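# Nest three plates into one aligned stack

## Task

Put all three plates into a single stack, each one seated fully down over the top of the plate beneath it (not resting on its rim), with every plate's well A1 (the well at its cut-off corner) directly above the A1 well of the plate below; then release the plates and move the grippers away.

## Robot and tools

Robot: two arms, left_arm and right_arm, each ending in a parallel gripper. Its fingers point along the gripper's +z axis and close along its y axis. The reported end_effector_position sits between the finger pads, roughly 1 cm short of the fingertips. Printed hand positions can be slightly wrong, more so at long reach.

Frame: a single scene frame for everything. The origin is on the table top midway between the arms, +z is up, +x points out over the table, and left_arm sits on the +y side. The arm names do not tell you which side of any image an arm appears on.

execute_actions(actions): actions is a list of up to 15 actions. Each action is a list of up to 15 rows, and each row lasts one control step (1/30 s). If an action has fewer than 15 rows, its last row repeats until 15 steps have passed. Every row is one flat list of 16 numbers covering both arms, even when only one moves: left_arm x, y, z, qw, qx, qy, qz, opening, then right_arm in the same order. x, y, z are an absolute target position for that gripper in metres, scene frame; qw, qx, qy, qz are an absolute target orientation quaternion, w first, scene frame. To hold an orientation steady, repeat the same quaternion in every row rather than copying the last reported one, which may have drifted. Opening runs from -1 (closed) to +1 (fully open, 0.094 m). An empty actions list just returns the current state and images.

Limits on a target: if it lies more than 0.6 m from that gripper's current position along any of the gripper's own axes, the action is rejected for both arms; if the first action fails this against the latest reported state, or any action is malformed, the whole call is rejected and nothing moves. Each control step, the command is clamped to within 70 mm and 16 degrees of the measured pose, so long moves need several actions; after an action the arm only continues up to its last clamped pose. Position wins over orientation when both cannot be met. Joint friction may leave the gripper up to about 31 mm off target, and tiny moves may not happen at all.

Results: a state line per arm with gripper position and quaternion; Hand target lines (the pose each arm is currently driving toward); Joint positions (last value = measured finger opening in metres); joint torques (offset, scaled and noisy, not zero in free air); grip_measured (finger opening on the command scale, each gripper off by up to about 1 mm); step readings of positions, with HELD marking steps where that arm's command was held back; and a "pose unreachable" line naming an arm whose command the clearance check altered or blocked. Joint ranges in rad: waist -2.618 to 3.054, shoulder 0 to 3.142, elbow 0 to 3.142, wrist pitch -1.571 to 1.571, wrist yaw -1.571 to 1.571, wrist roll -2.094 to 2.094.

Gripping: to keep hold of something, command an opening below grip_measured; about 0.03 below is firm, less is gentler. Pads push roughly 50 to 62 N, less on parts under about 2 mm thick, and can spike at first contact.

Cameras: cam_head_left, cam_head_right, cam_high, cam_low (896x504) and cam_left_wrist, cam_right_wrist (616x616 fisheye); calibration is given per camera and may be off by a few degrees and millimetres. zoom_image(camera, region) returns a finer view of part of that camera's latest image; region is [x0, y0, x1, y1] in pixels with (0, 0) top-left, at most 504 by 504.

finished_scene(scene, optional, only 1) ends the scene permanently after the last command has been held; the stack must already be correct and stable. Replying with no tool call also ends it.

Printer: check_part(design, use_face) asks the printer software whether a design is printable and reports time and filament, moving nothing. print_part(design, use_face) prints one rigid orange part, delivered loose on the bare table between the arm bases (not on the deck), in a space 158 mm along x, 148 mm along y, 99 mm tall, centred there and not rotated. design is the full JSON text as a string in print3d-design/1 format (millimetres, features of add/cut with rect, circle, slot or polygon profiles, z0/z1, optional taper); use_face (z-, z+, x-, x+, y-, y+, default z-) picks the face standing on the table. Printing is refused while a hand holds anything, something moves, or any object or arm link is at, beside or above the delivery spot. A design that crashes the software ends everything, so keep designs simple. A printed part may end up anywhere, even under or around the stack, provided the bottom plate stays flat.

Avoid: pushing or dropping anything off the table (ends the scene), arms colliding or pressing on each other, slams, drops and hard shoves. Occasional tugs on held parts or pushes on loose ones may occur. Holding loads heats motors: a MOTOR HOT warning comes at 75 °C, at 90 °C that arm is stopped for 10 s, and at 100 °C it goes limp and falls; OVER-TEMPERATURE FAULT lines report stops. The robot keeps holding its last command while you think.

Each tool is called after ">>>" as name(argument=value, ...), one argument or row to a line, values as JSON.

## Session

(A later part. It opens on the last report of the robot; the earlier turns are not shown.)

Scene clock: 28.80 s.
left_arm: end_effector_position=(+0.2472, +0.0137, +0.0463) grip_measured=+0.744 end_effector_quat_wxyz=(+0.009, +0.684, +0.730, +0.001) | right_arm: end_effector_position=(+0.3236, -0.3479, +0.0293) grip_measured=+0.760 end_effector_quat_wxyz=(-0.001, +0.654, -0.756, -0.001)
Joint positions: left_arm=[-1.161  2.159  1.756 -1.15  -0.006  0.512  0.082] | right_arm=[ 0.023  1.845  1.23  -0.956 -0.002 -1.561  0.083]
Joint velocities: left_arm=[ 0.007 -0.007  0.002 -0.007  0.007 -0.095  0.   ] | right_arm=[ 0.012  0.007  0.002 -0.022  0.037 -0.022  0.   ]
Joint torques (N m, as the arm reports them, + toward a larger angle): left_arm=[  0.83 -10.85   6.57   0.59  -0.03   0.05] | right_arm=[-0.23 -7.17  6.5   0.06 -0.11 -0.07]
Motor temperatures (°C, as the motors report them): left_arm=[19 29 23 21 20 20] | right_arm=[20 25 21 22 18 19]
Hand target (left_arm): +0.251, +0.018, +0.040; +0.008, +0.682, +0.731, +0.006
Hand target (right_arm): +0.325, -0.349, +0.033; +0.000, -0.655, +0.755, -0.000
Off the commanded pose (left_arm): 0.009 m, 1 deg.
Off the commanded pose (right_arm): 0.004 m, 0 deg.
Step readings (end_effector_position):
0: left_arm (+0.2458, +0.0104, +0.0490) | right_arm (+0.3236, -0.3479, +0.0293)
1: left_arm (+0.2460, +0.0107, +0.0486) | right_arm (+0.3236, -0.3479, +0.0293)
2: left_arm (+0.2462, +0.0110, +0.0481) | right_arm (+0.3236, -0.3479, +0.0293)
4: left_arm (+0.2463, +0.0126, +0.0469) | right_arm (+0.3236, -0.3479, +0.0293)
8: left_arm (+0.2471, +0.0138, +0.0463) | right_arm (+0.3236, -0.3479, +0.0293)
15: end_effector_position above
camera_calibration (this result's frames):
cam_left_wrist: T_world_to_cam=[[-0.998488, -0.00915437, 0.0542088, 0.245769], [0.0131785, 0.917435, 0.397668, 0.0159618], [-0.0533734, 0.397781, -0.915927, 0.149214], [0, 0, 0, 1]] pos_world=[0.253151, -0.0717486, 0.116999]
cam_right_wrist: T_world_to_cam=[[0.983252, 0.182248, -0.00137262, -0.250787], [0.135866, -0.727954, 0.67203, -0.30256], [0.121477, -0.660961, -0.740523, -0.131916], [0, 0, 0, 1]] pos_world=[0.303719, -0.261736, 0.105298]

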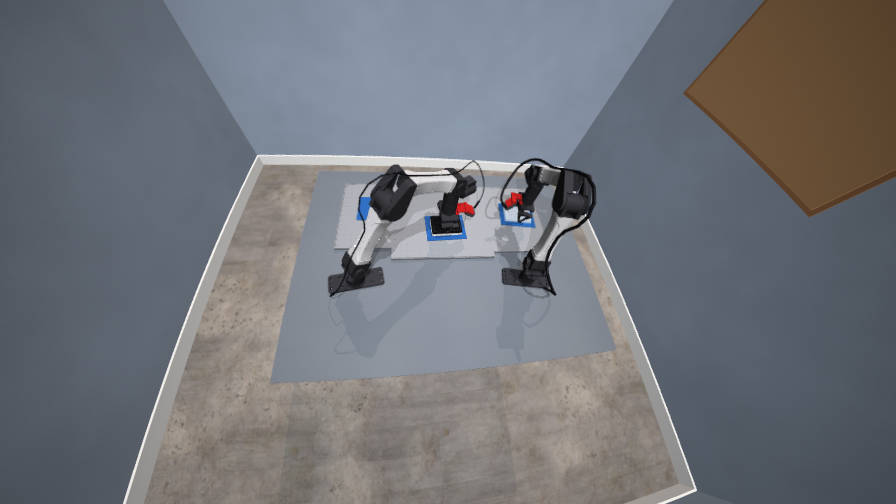

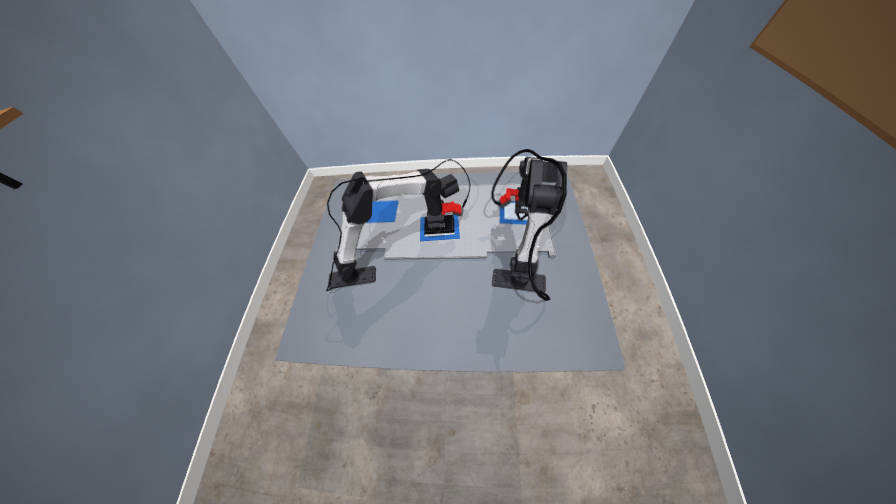

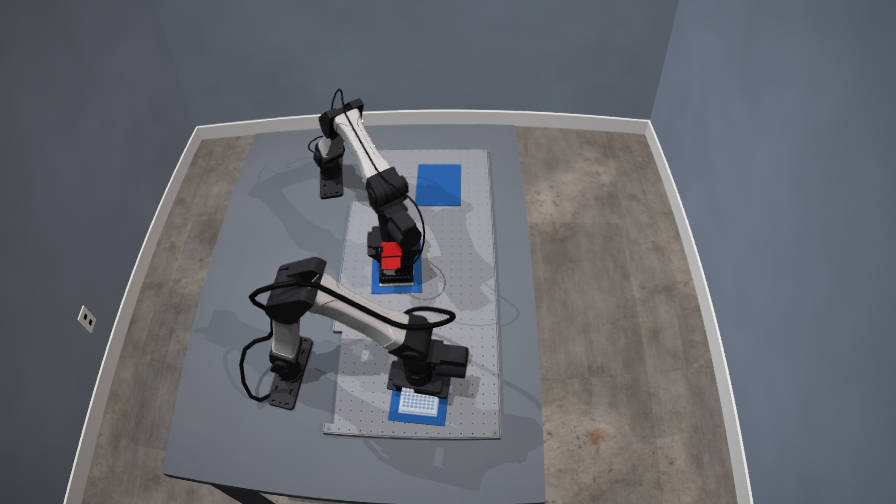

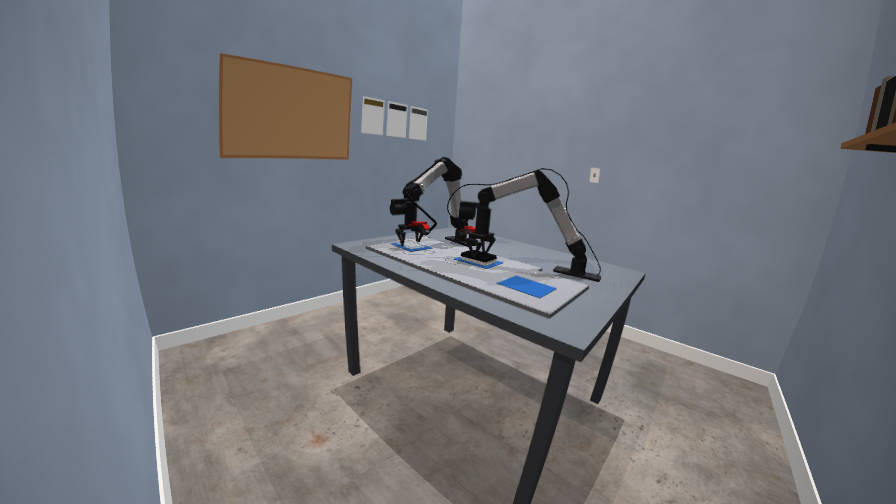

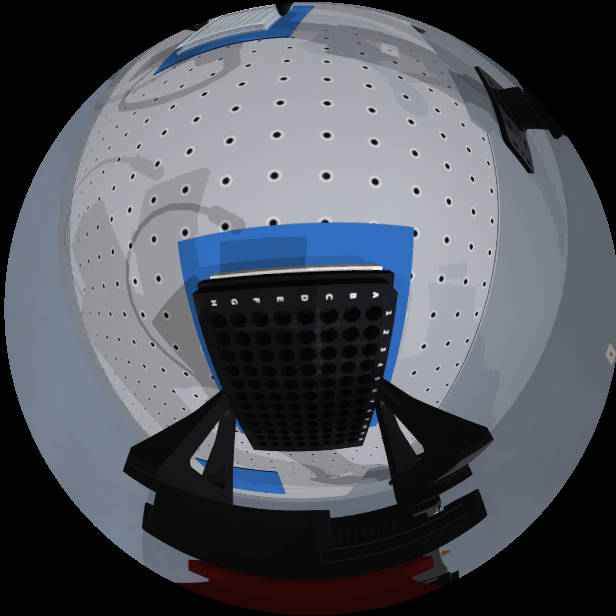

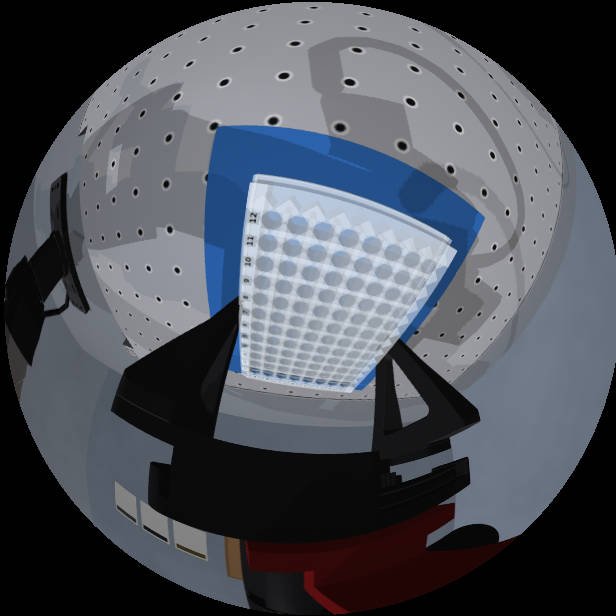

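Close. Lower further.

>>> execute_actions(
  actions=[
    [[0.2515,0.0175,0.036,0.008,0.680,0.733,0.006,0.7,0.325,-0.349,0.033,0,0.655,-0.755,0,0.72]],
    [[0.2515,0.0175,0.032,0.008,0.680,0.733,0.006,0.7,0.325,-0.349,0.033,0,0.655,-0.755,0,0.72]],
    [[0.2515,0.0175,0.028,0.008,0.680,0.733,0.006,0.7,0.325,-0.349,0.033,0,0.655,-0.755,0,0.72]],
  ],
)

>>> zoom_image(
  camera="cam_left_wrist",
  region=[170, 220, 430, 340],
)

>>> zoom_image(
  camera="cam_low",
  region=[450, 235, 510, 275],
)

>>> zoom_image(
  camera="cam_head_right",
  region=[410, 205, 470, 245],
)

Scene clock: 31.07 s.
left_arm: end_effector_position=(+0.2475, +0.0137, +0.0426) grip_measured=+0.744 end_effector_quat_wxyz=(+0.011, +0.684, +0.730, +0.001) | right_arm: end_effector_position=(+0.3236, -0.3479, +0.0293) grip_measured=+0.760 end_effector_quat_wxyz=(-0.001, +0.654, -0.756, -0.001)
Joint positions: left_arm=[-1.161  2.159  1.741 -1.132 -0.007  0.512  0.082] | right_arm=[ 0.023  1.845  1.23  -0.956 -0.002 -1.561  0.083]
Joint velocities: left_arm=[ 0.007 -0.002 -0.007 -0.007 -0.007  0.022  0.001] | right_arm=[ 0.017 -0.007  0.012 -0.007 -0.037 -0.066  0.001]
Joint torques (N m, as the arm reports them, + toward a larger angle): left_arm=[  0.57 -10.14   4.79   0.9    0.     0.05] | right_arm=[-0.16 -7.18  6.46  0.08 -0.11 -0.06]
Motor temperatures (°C, as the motors report them): left_arm=[19 30 23 21 20 20] | right_arm=[20 26 22 22 18 19]
Hand target (left_arm): +0.251, +0.018, +0.028; +0.008, +0.680, +0.733, +0.006
Hand target (right_arm): +0.325, -0.349, +0.033; +0.000, -0.655, +0.755, -0.000
Off the commanded pose (left_arm): 0.016 m, 1 deg.
Off the commanded pose (right_arm): 0.004 m, 0 deg.
Step readings (end_effector_position; steps 1 to 15: 1st action; 16 to 30: 2nd action; 31 to 45: 3rd action):
0: left_arm (+0.2472, +0.0137, +0.0463) | right_arm (+0.3236, -0.3479, +0.0293)
1: left_arm (+0.2472, +0.0136, +0.0459) | right_arm (+0.3236, -0.3479, +0.0293)
2: left_arm (+0.2473, +0.0135, +0.0453) | right_arm (+0.3236, -0.3479, +0.0293)
4: left_arm (+0.2472, +0.0138, +0.0442) | right_arm (+0.3236, -0.3479, +0.0293)
8: left_arm (+0.2473, +0.0136, +0.0441) | right_arm (+0.3236, -0.3479, +0.0293)
15: left_arm (+0.2473, +0.0136, +0.0441) | right_arm (+0.3236, -0.3479, +0.0293)
16: left_arm (+0.2473, +0.0136, +0.0437) | right_arm (+0.3236, -0.3479, +0.0293)
17: left_arm (+0.2474, +0.0137, +0.0434) | right_arm (+0.3236, -0.3479, +0.0293)
19: left_arm (+0.2475, +0.0137, +0.0434) | right_arm (+0.3236, -0.3479, +0.0293)
23: left_arm (+0.2475, +0.0137, +0.0434) | right_arm (+0.3236, -0.3479, +0.0293)
30: left_arm (+0.2475, +0.0137, +0.0434) | right_arm (+0.3236, -0.3479, +0.0293)
31: left_arm (+0.2474, +0.0138, +0.0429) | right_arm (+0.3236, -0.3479, +0.0293)
32: left_arm (+0.2475, +0.0137, +0.0426) | right_arm (+0.3236, -0.3479, +0.0293)
34: left_arm (+0.2475, +0.0137, +0.0426) | right_arm (+0.3236, -0.3479, +0.0293)
38: left_arm (+0.2475, +0.0137, +0.0426) | right_arm (+0.3236, -0.3479, +0.0293)
45: end_effector_position above
camera_calibration (this result's frames):
cam_left_wrist: T_world_to_cam=[[-0.998643, -0.00909282, 0.051285, 0.246412], [0.0119831, 0.91812, 0.396122, 0.0177303], [-0.0506877, 0.396198, -0.916765, 0.145231], [0, 0, 0, 1]] pos_world=[0.253226, -0.0715781, 0.113482]
cam_right_wrist: T_world_to_cam=[[0.983252, 0.182248, -0.00137262, -0.250787], [0.135866, -0.727954, 0.67203, -0.30256], [0.121477, -0.660961, -0.740523, -0.131916], [0, 0, 0, 1]] pos_world=[0.303719, -0.261736, 0.105298]

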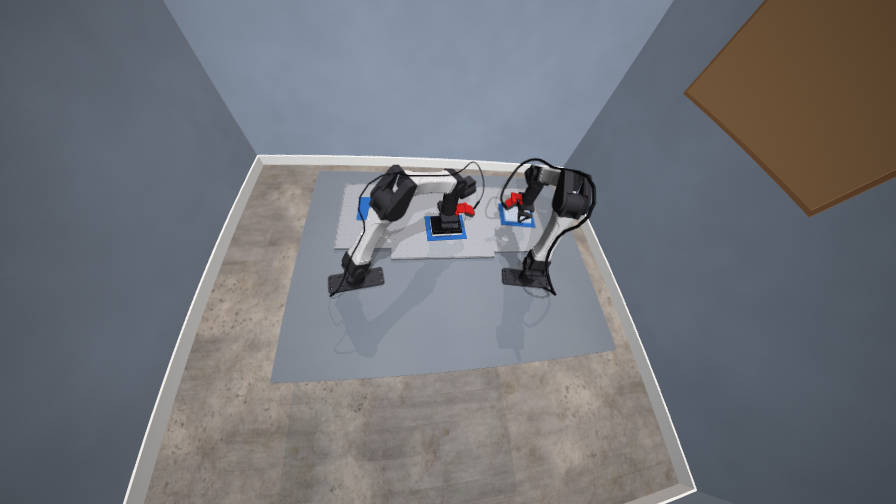

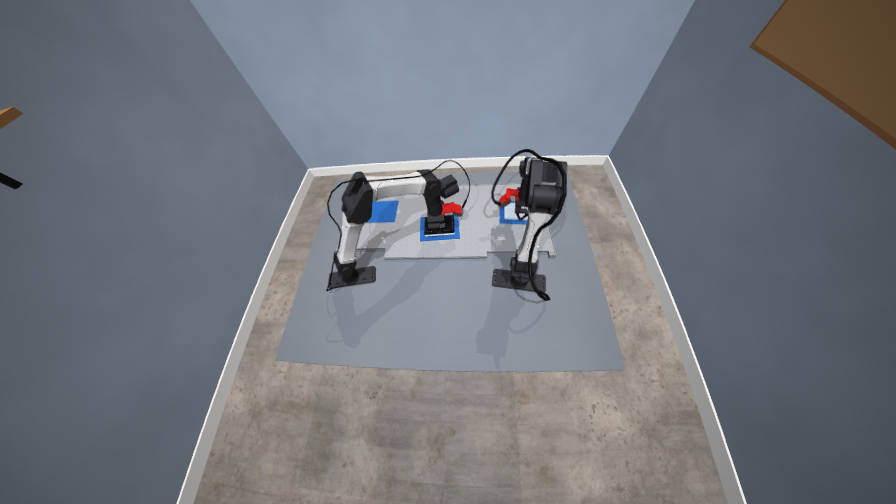

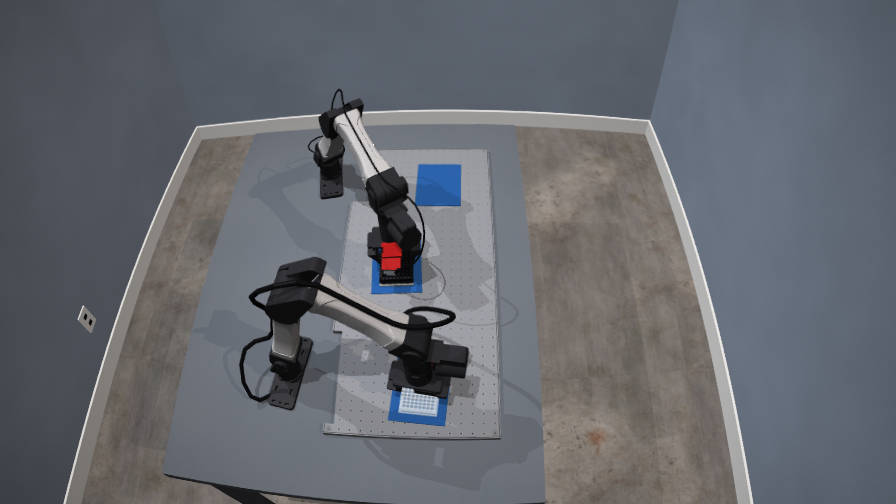

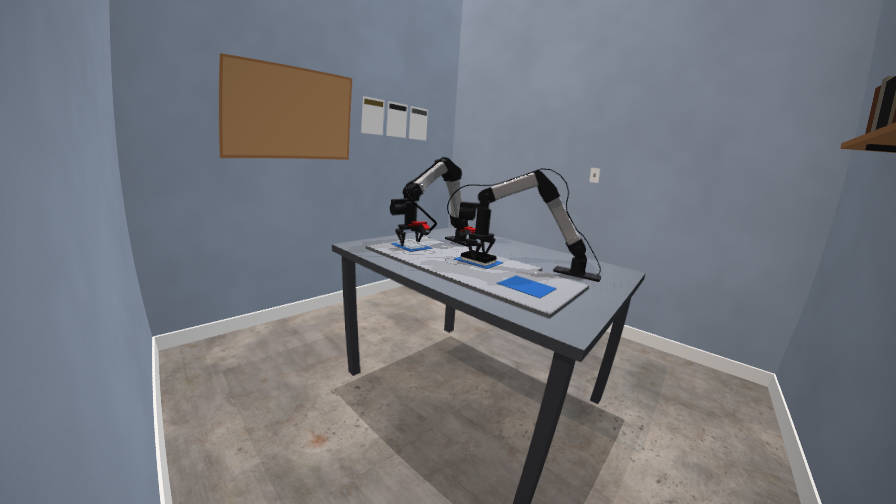

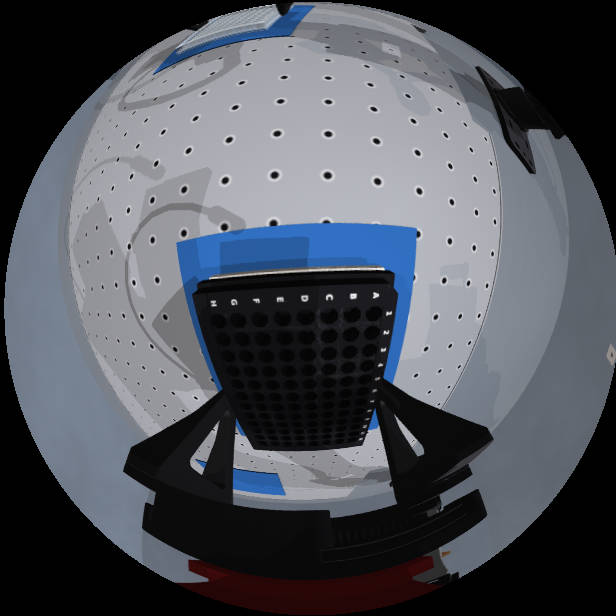

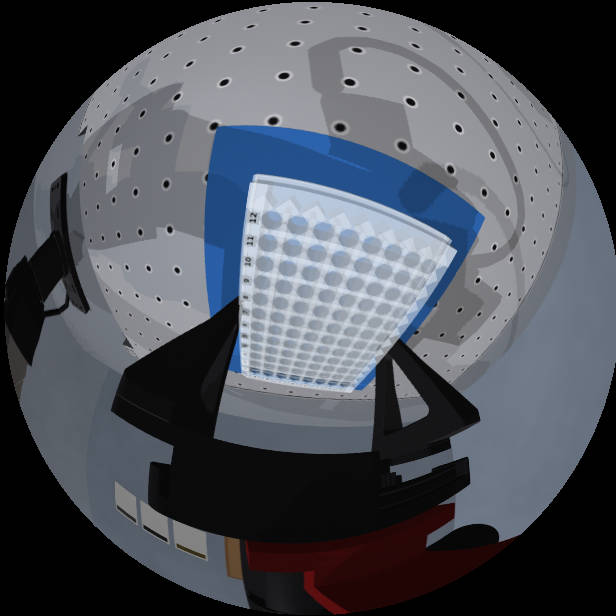

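Region (170, 220, 430, 340) of cam_left_wrist's 616x616 image, scaled by 1.938, with more detail than that image has; it fills the top 233 rows of this view, and the rest is white.

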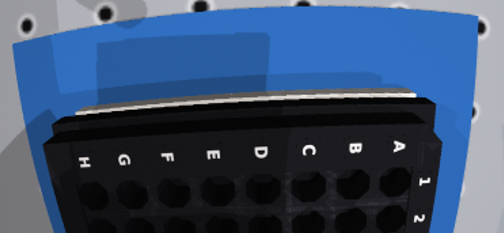

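Region (450, 235, 510, 275) of cam_low's 896x504 image, scaled by 8.400, with more detail than that image has.

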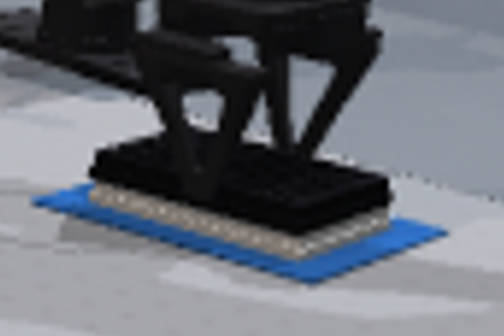

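Region (410, 205, 470, 245) of cam_head_right's 896x504 image, scaled by 8.400, with more detail than that image has.

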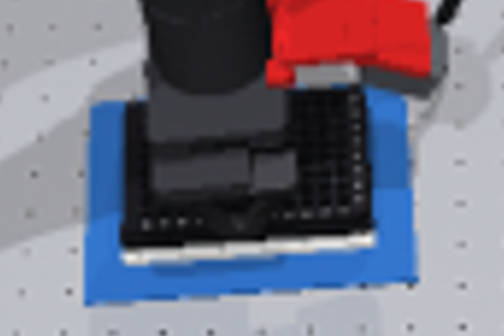

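>>> execute_actions(
  actions=[
    [[0.249,0.015,0.042,0.008,0.682,0.731,0,0.7,0.325,-0.349,0.05,0,0.655,-0.755,0,0.72]],
    [[0.249,0.015,0.042,0.008,0.682,0.731,0,1,0.32,-0.33,0.09,0,0.655,-0.755,0,0.72]],
  ],
)

>>> zoom_image(
  camera="cam_left_wrist",
  region=[170, 220, 430, 340],
)

>>> zoom_image(
  camera="cam_low",
  region=[450, 235, 510, 275],
)

>>> zoom_image(
  camera="cam_head_right",
  region=[410, 205, 470, 245],
)

Scene clock: 32.67 s.
left_arm: end_effector_position=(+0.2475, +0.0137, +0.0433) grip_measured=+1.000 end_effector_quat_wxyz=(+0.011, +0.684, +0.730, +0.001) | right_arm: end_effector_position=(+0.3190, -0.3313, +0.0825) grip_measured=+0.760 end_effector_quat_wxyz=(+0.001, +0.658, -0.753, -0.001)
Joint positions: left_arm=[-1.161  2.158  1.742 -1.133 -0.007  0.512  0.094] | right_arm=[ 0.074  1.77   1.354 -1.158  0.001 -1.519  0.083]
Joint velocities: left_arm=[-0.007 -0.002  0.002 -0.007 -0.037 -0.095  0.   ] | right_arm=[-0.017  0.012 -0.007 -0.007  0.037 -0.022  0.   ]
Joint torques (N m, as the arm reports them, + toward a larger angle): left_arm=[  0.39 -10.85   8.61   0.38   0.12   0.08] | right_arm=[ 0.26 -7.31  7.09  0.05 -0.16  0.05]
Motor temperatures (°C, as the motors report them): left_arm=[19 30 23 21 20 20] | right_arm=[20 26 22 22 18 19]
Hand target (left_arm): +0.249, +0.015, +0.042; +0.008, +0.682, +0.731, -0.000
Hand target (right_arm): +0.319, -0.330, +0.090; +0.000, -0.655, +0.755, -0.000
Off the commanded pose (left_arm): 0.002 m, 0 deg.
Off the commanded pose (right_arm): 0.008 m, 0 deg.
Step readings (end_effector_position; steps 1 to 15: 1st action; 16 to 30: 2nd action):
0: left_arm (+0.2475, +0.0137, +0.0426) | right_arm (+0.3236, -0.3479, +0.0293)
1: left_arm (+0.2475, +0.0137, +0.0432) | right_arm (+0.3237, -0.3479, +0.0305)
2: left_arm (+0.2475, +0.0137, +0.0433) | right_arm (+0.3232, -0.3478, +0.0320)
4: left_arm (+0.2475, +0.0137, +0.0433) | right_arm (+0.3236, -0.3479, +0.0349)
8: left_arm (+0.2475, +0.0137, +0.0433) | right_arm (+0.3218, -0.3476, +0.0363)
15: left_arm (+0.2475, +0.0137, +0.0433) | right_arm (+0.3189, -0.3472, +0.0363)
16: left_arm (+0.2475, +0.0137, +0.0433) | right_arm (+0.3181, -0.3462, +0.0395)
17: left_arm (+0.2475, +0.0137, +0.0433) | right_arm (+0.3169, -0.3434, +0.0450)
19: left_arm (+0.2475, +0.0137, +0.0433) | right_arm (+0.3199, -0.3364, +0.0613)
23: left_arm (+0.2475, +0.0137, +0.0433) | right_arm (+0.3257, -0.3318, +0.0818)
30: end_effector_position above
camera_calibration (this result's frames):
cam_left_wrist: T_world_to_cam=[[-0.998664, -0.00906016, 0.0508751, 0.246417], [0.0118183, 0.918373, 0.395539, 0.0175286], [-0.050306, 0.395612, -0.917039, 0.145848], [0, 0, 0, 1]] pos_world=[0.253217, -0.0715644, 0.114278]
cam_right_wrist: T_world_to_cam=[[0.981459, 0.191612, -0.00485847, -0.245277], [0.144825, -0.724728, 0.673644, -0.327552], [0.125557, -0.661857, -0.73904, -0.082725], [0, 0, 0, 1]] pos_world=[0.298554, -0.24514, 0.158325]

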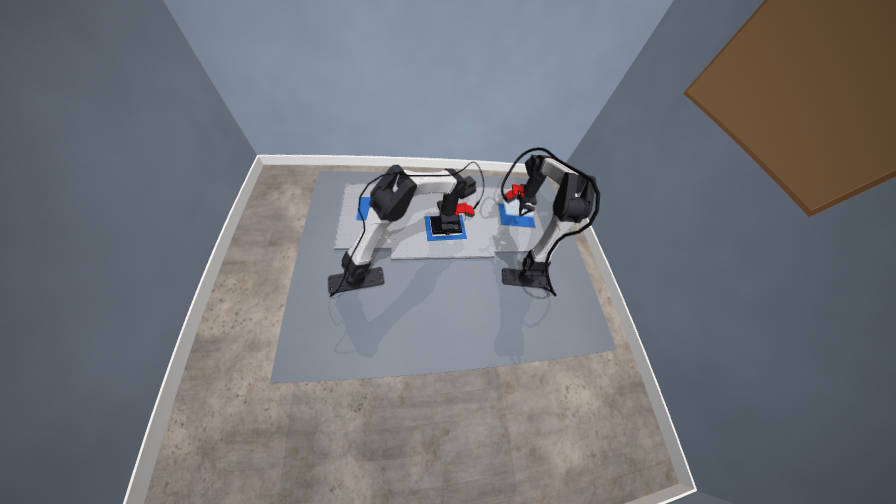

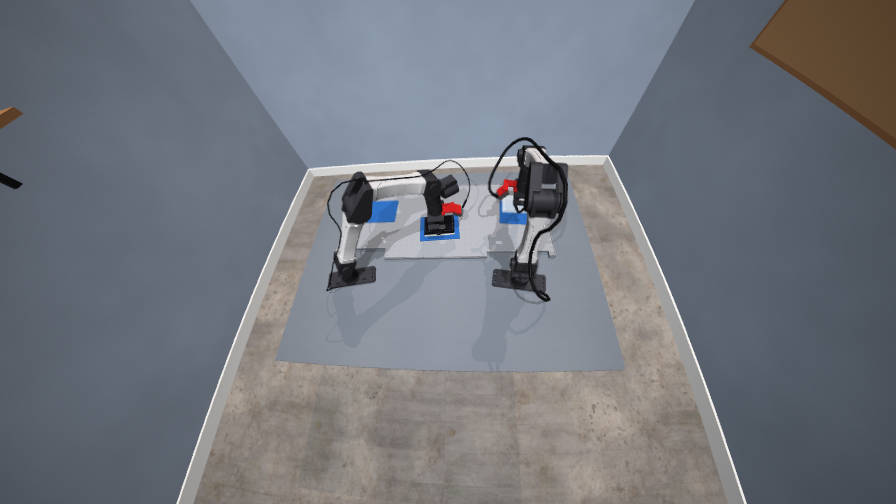

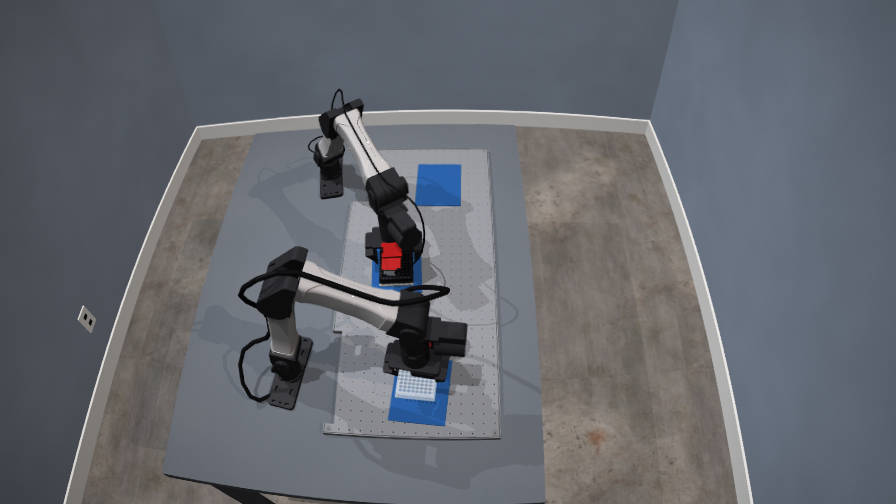

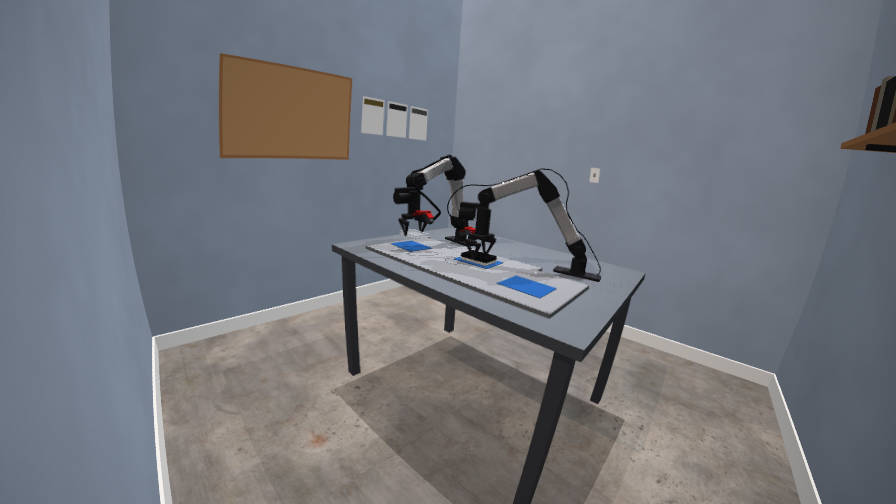

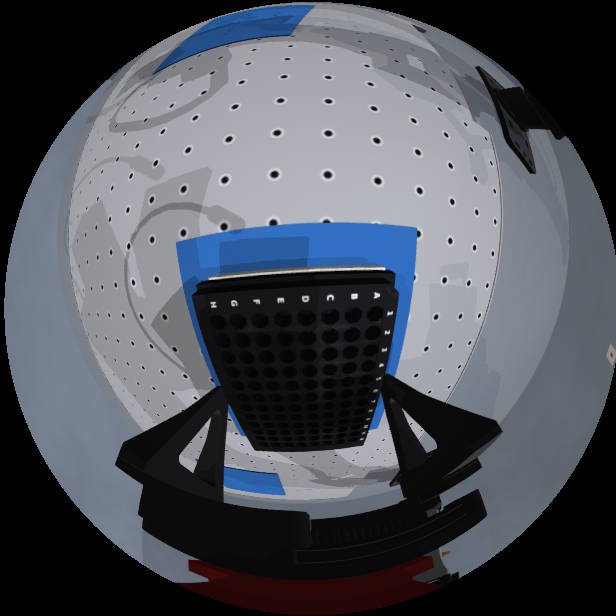

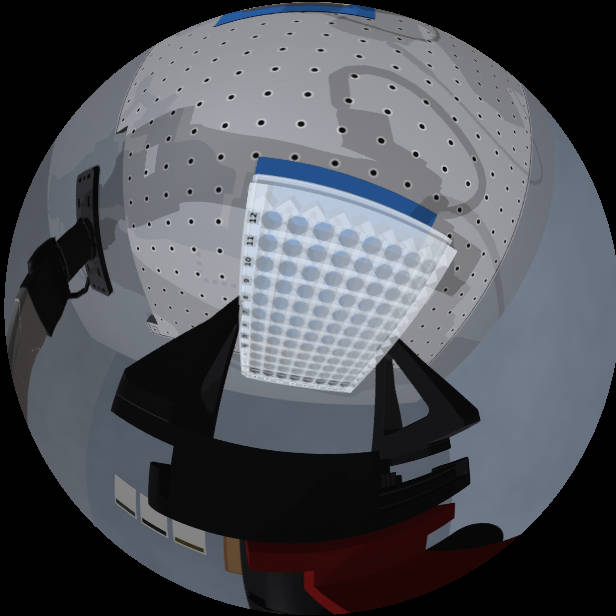

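Region (170, 220, 430, 340) of cam_left_wrist's 616x616 image, scaled by 1.938, with more detail than that image has; it fills the top 233 rows of this view, and the rest is white.

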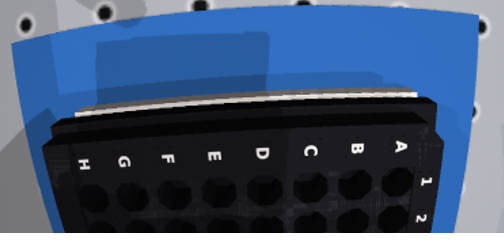

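Region (450, 235, 510, 275) of cam_low's 896x504 image, scaled by 8.400, with more detail than that image has.

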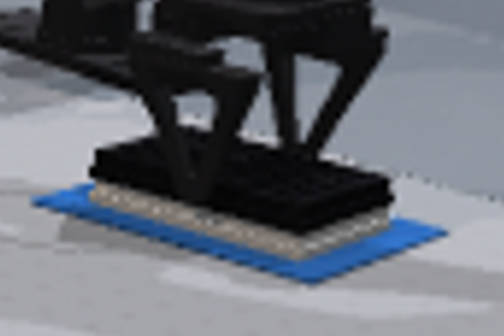

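Region (410, 205, 470, 245) of cam_head_right's 896x504 image, scaled by 8.400, with more detail than that image has.

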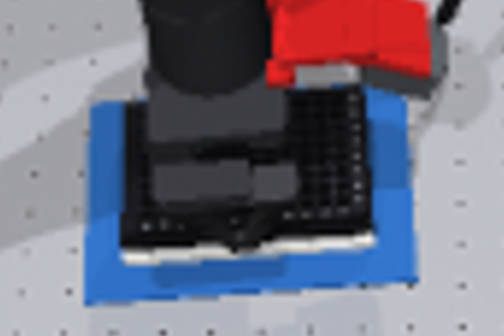

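>>> execute_actions(
  actions=[
    [[0.249,0.015,0.075,0,0.682,0.731,0,1,0.32,-0.33,0.09,0,0.655,-0.755,0,0.72]],
    [[0.245,0.065,0.08,0,0.682,0.731,0,1,0.32,-0.33,0.09,0,0.655,-0.755,0,0.72]],
    [[0.242,0.11,0.075,0,0.682,0.731,0,0.3,0.32,-0.33,0.09,0,0.655,-0.755,0,0.72]],
    [[0.242,0.11,0.05,0,0.682,0.731,0,0.3,0.32,-0.33,0.09,0,0.655,-0.755,0,0.72]],
    [[0.242,0.105,0.032,0,0.682,0.731,0,0.3,0.32,-0.33,0.09,0,0.655,-0.755,0,0.72]],
  ],
)

>>> zoom_image(
  camera="cam_high",
  region=[360, 220, 440, 300],
)

>>> zoom_image(
  camera="cam_low",
  region=[450, 230, 520, 275],
)

Scene clock: 36.23 s.
left_arm: end_effector_position=(+0.2448, +0.1056, +0.0422) grip_measured=+0.302 end_effector_quat_wxyz=(+0.008, +0.680, +0.733, +0.000) | right_arm: end_effector_position=(+0.3170, -0.3311, +0.0825) grip_measured=+0.760 end_effector_quat_wxyz=(+0.004, +0.657, -0.754, -0.004)
Joint positions: left_arm=[-1.019  1.882  1.332 -1.005 -0.002  0.644  0.061] | right_arm=[ 0.074  1.77   1.354 -1.167  0.001 -1.517  0.083]
Joint velocities: left_arm=[ 0.002 -0.002 -0.012 -0.007  0.051  0.066 -0.001] | right_arm=[-0.007 -0.002 -0.012  0.037 -0.037 -0.037 -0.001]
Joint torques (N m, as the arm reports them, + toward a larger angle): left_arm=[-0.83 -7.47  6.25  0.62  0.07  0.01] | right_arm=[ 0.23 -7.11  7.35  0.03 -0.15  0.08]
Motor temperatures (°C, as the motors report them): left_arm=[19 31 24 21 20 20] | right_arm=[20 27 22 22 18 19]
Hand target (left_arm): +0.242, +0.105, +0.032; +0.000, +0.682, +0.731, +0.000
Hand target (right_arm): +0.320, -0.330, +0.090; +0.000, -0.655, +0.755, -0.000
Off the commanded pose (left_arm): 0.011 m, 1 deg.
Off the commanded pose (right_arm): 0.008 m, 1 deg.
Step readings (end_effector_position; steps 1 to 15: 1st action; 16 to 30: 2nd action; 31 to 45: 3rd action; 46 to 60: 4th action; 61 to 75: 5th action):
0: left_arm (+0.2475, +0.0137, +0.0433) | right_arm (+0.3172, -0.3311, +0.0825)
1: left_arm (+0.2473, +0.0140, +0.0467) | right_arm (+0.3172, -0.3311, +0.0825)
2: left_arm (+0.2477, +0.0133, +0.0514) | right_arm (+0.3171, -0.3311, +0.0825)
4: left_arm (+0.2512, +0.0081, +0.0639) | right_arm (+0.3171, -0.3311, +0.0825)
8: left_arm (+0.2533, +0.0047, +0.0744) | right_arm (+0.3171, -0.3311, +0.0825)
15: left_arm (+0.2494, +0.0108, +0.0742) | right_arm (+0.3171, -0.3311, +0.0825)
16: left_arm (+0.2490, +0.0140, +0.0726) | right_arm (+0.3171, -0.3311, +0.0825)
17: left_arm (+0.2449, +0.0258, +0.0704) | right_arm (+0.3171, -0.3311, +0.0825)
19: left_arm (+0.2394, +0.0523, +0.0704) | right_arm (+0.3171, -0.3311, +0.0825)
23: left_arm (+0.2443, +0.0667, +0.0788) | right_arm (+0.3171, -0.3311, +0.0825)
30: left_arm (+0.2456, +0.0651, +0.0808) | right_arm (+0.3171, -0.3311, +0.0825)
31: left_arm (+0.2458, +0.0672, +0.0783) | right_arm (+0.3171, -0.3311, +0.0825)
32: left_arm (+0.2422, +0.0772, +0.0746) | right_arm (+0.3171, -0.3311, +0.0825)
34: left_arm (+0.2357, +0.1014, +0.0706) | right_arm (+0.3170, -0.3311, +0.0825)
38: left_arm (+0.2382, +0.1132, +0.0725) | right_arm (+0.3170, -0.3311, +0.0825)
45: left_arm (+0.2410, +0.1100, +0.0736) | right_arm (+0.3170, -0.3311, +0.0825)
46: left_arm (+0.2414, +0.1096, +0.0712) | right_arm (+0.3170, -0.3311, +0.0825)
47: left_arm (+0.2411, +0.1099, +0.0672) | right_arm (+0.3170, -0.3311, +0.0825)
49: left_arm (+0.2379, +0.1135, +0.0592) | right_arm (+0.3170, -0.3311, +0.0825)
53: left_arm (+0.2377, +0.1137, +0.0557) | right_arm (+0.3170, -0.3311, +0.0825)
60: left_arm (+0.2410, +0.1100, +0.0557) | right_arm (+0.3170, -0.3311, +0.0825)
61: left_arm (+0.2416, +0.1093, +0.0545) | right_arm (+0.3170, -0.3311, +0.0825)
62: left_arm (+0.2423, +0.1085, +0.0529) | right_arm (+0.3170, -0.3311, +0.0825)
64: left_arm (+0.2423, +0.1085, +0.0480) | right_arm (+0.3170, -0.3311, +0.0825)
68: left_arm (+0.2430, +0.1077, +0.0423) | right_arm (+0.3170, -0.3311, +0.0825)
75: end_effector_position above
camera_calibration (this result's frames):
cam_left_wrist: T_world_to_cam=[[-0.998187, -0.0194106, 0.0569688, 0.245374], [0.00487906, 0.91735, 0.398052, -0.0647307], [-0.0599867, 0.397608, -0.915592, 0.11043], [0, 0, 0, 1]] pos_world=[0.251869, 0.0202356, 0.112897]
cam_right_wrist: T_world_to_cam=[[0.98182, 0.189371, -0.0129388, -0.243481], [0.148791, -0.72552, 0.671924, -0.328518], [0.117856, -0.661634, -0.740507, -0.0797073], [0, 0, 0, 1]] pos_world=[0.297329, -0.244975, 0.158565]

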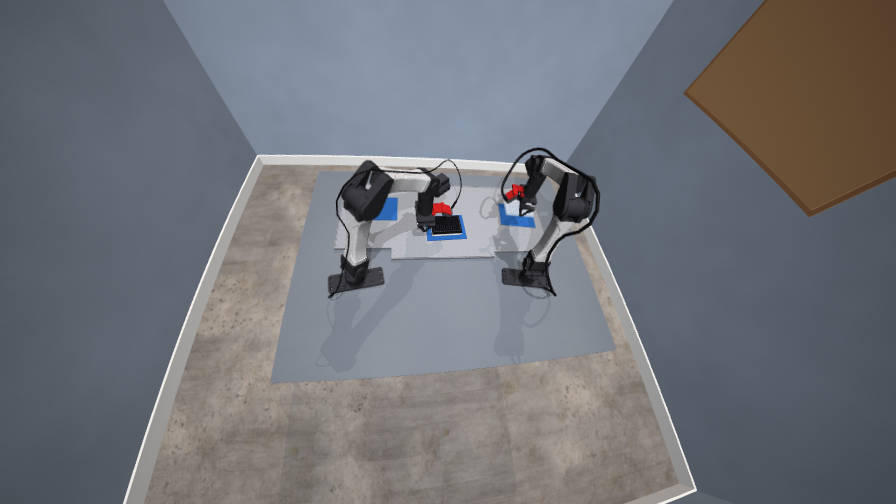

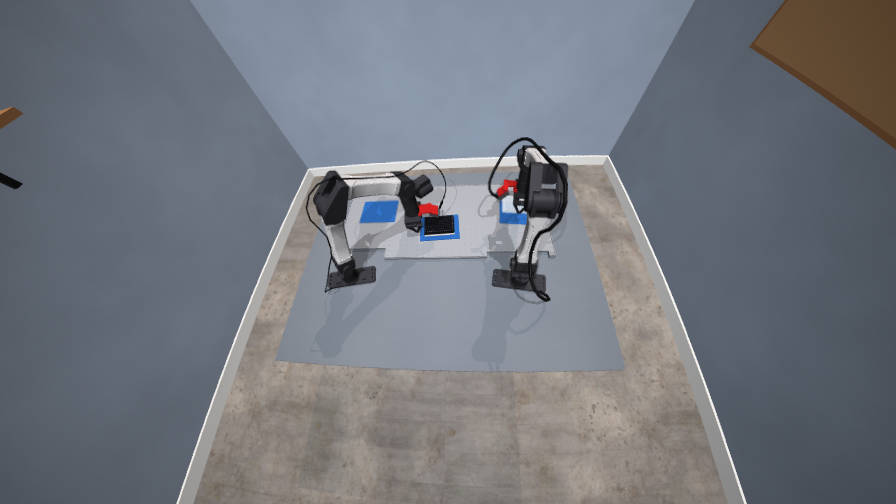

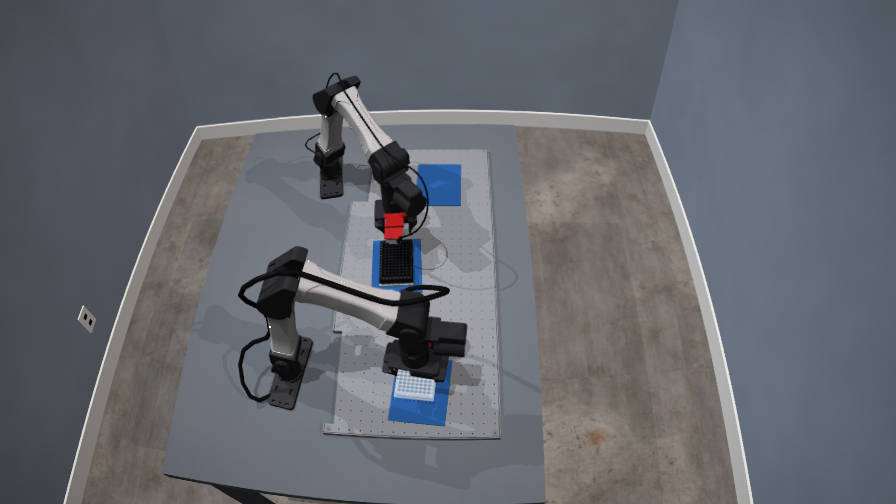

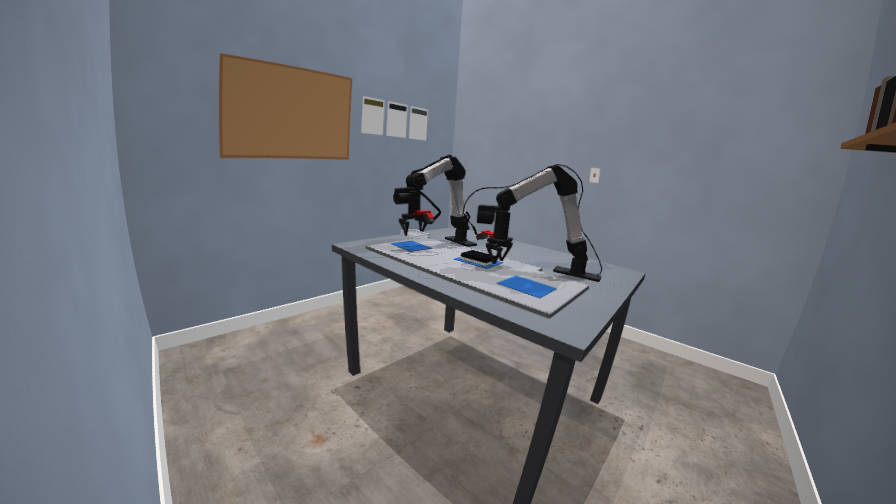

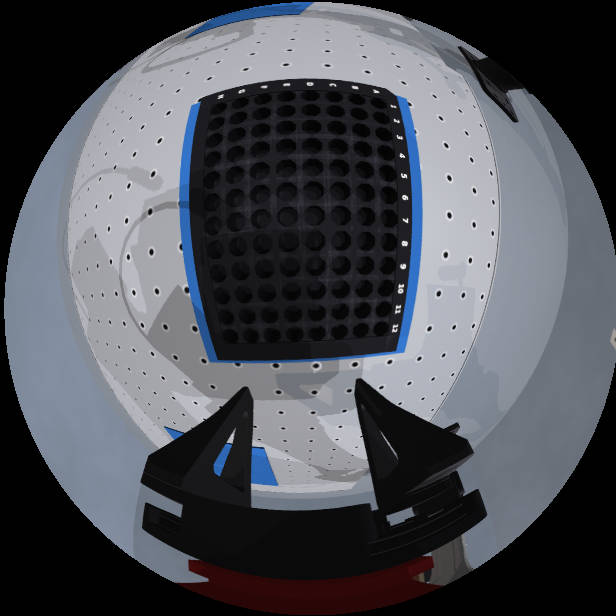

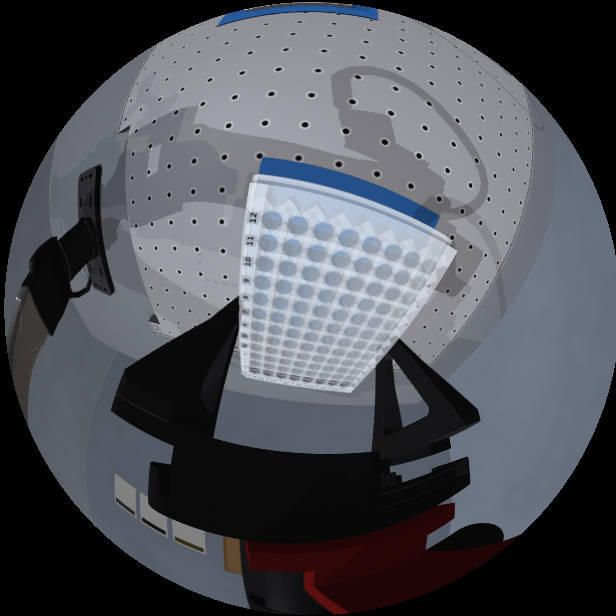

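Region (360, 220, 440, 300) of cam_high's 896x504 image, scaled by 6.300, with more detail than that image has.

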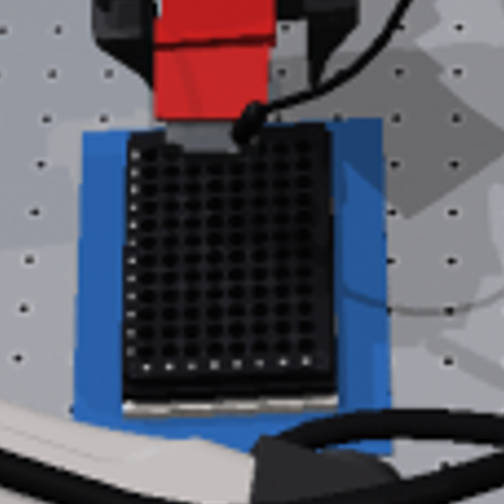

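Region (450, 230, 520, 275) of cam_low's 896x504 image, scaled by 7.200, with more detail than that image has; it fills the top 324 rows of this view, and the rest is white.

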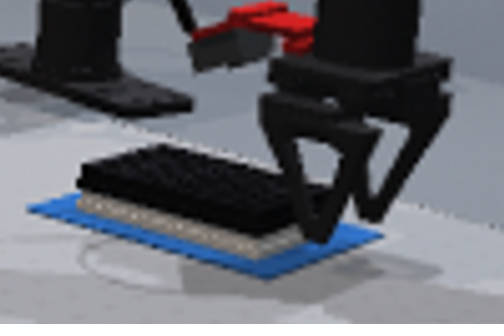

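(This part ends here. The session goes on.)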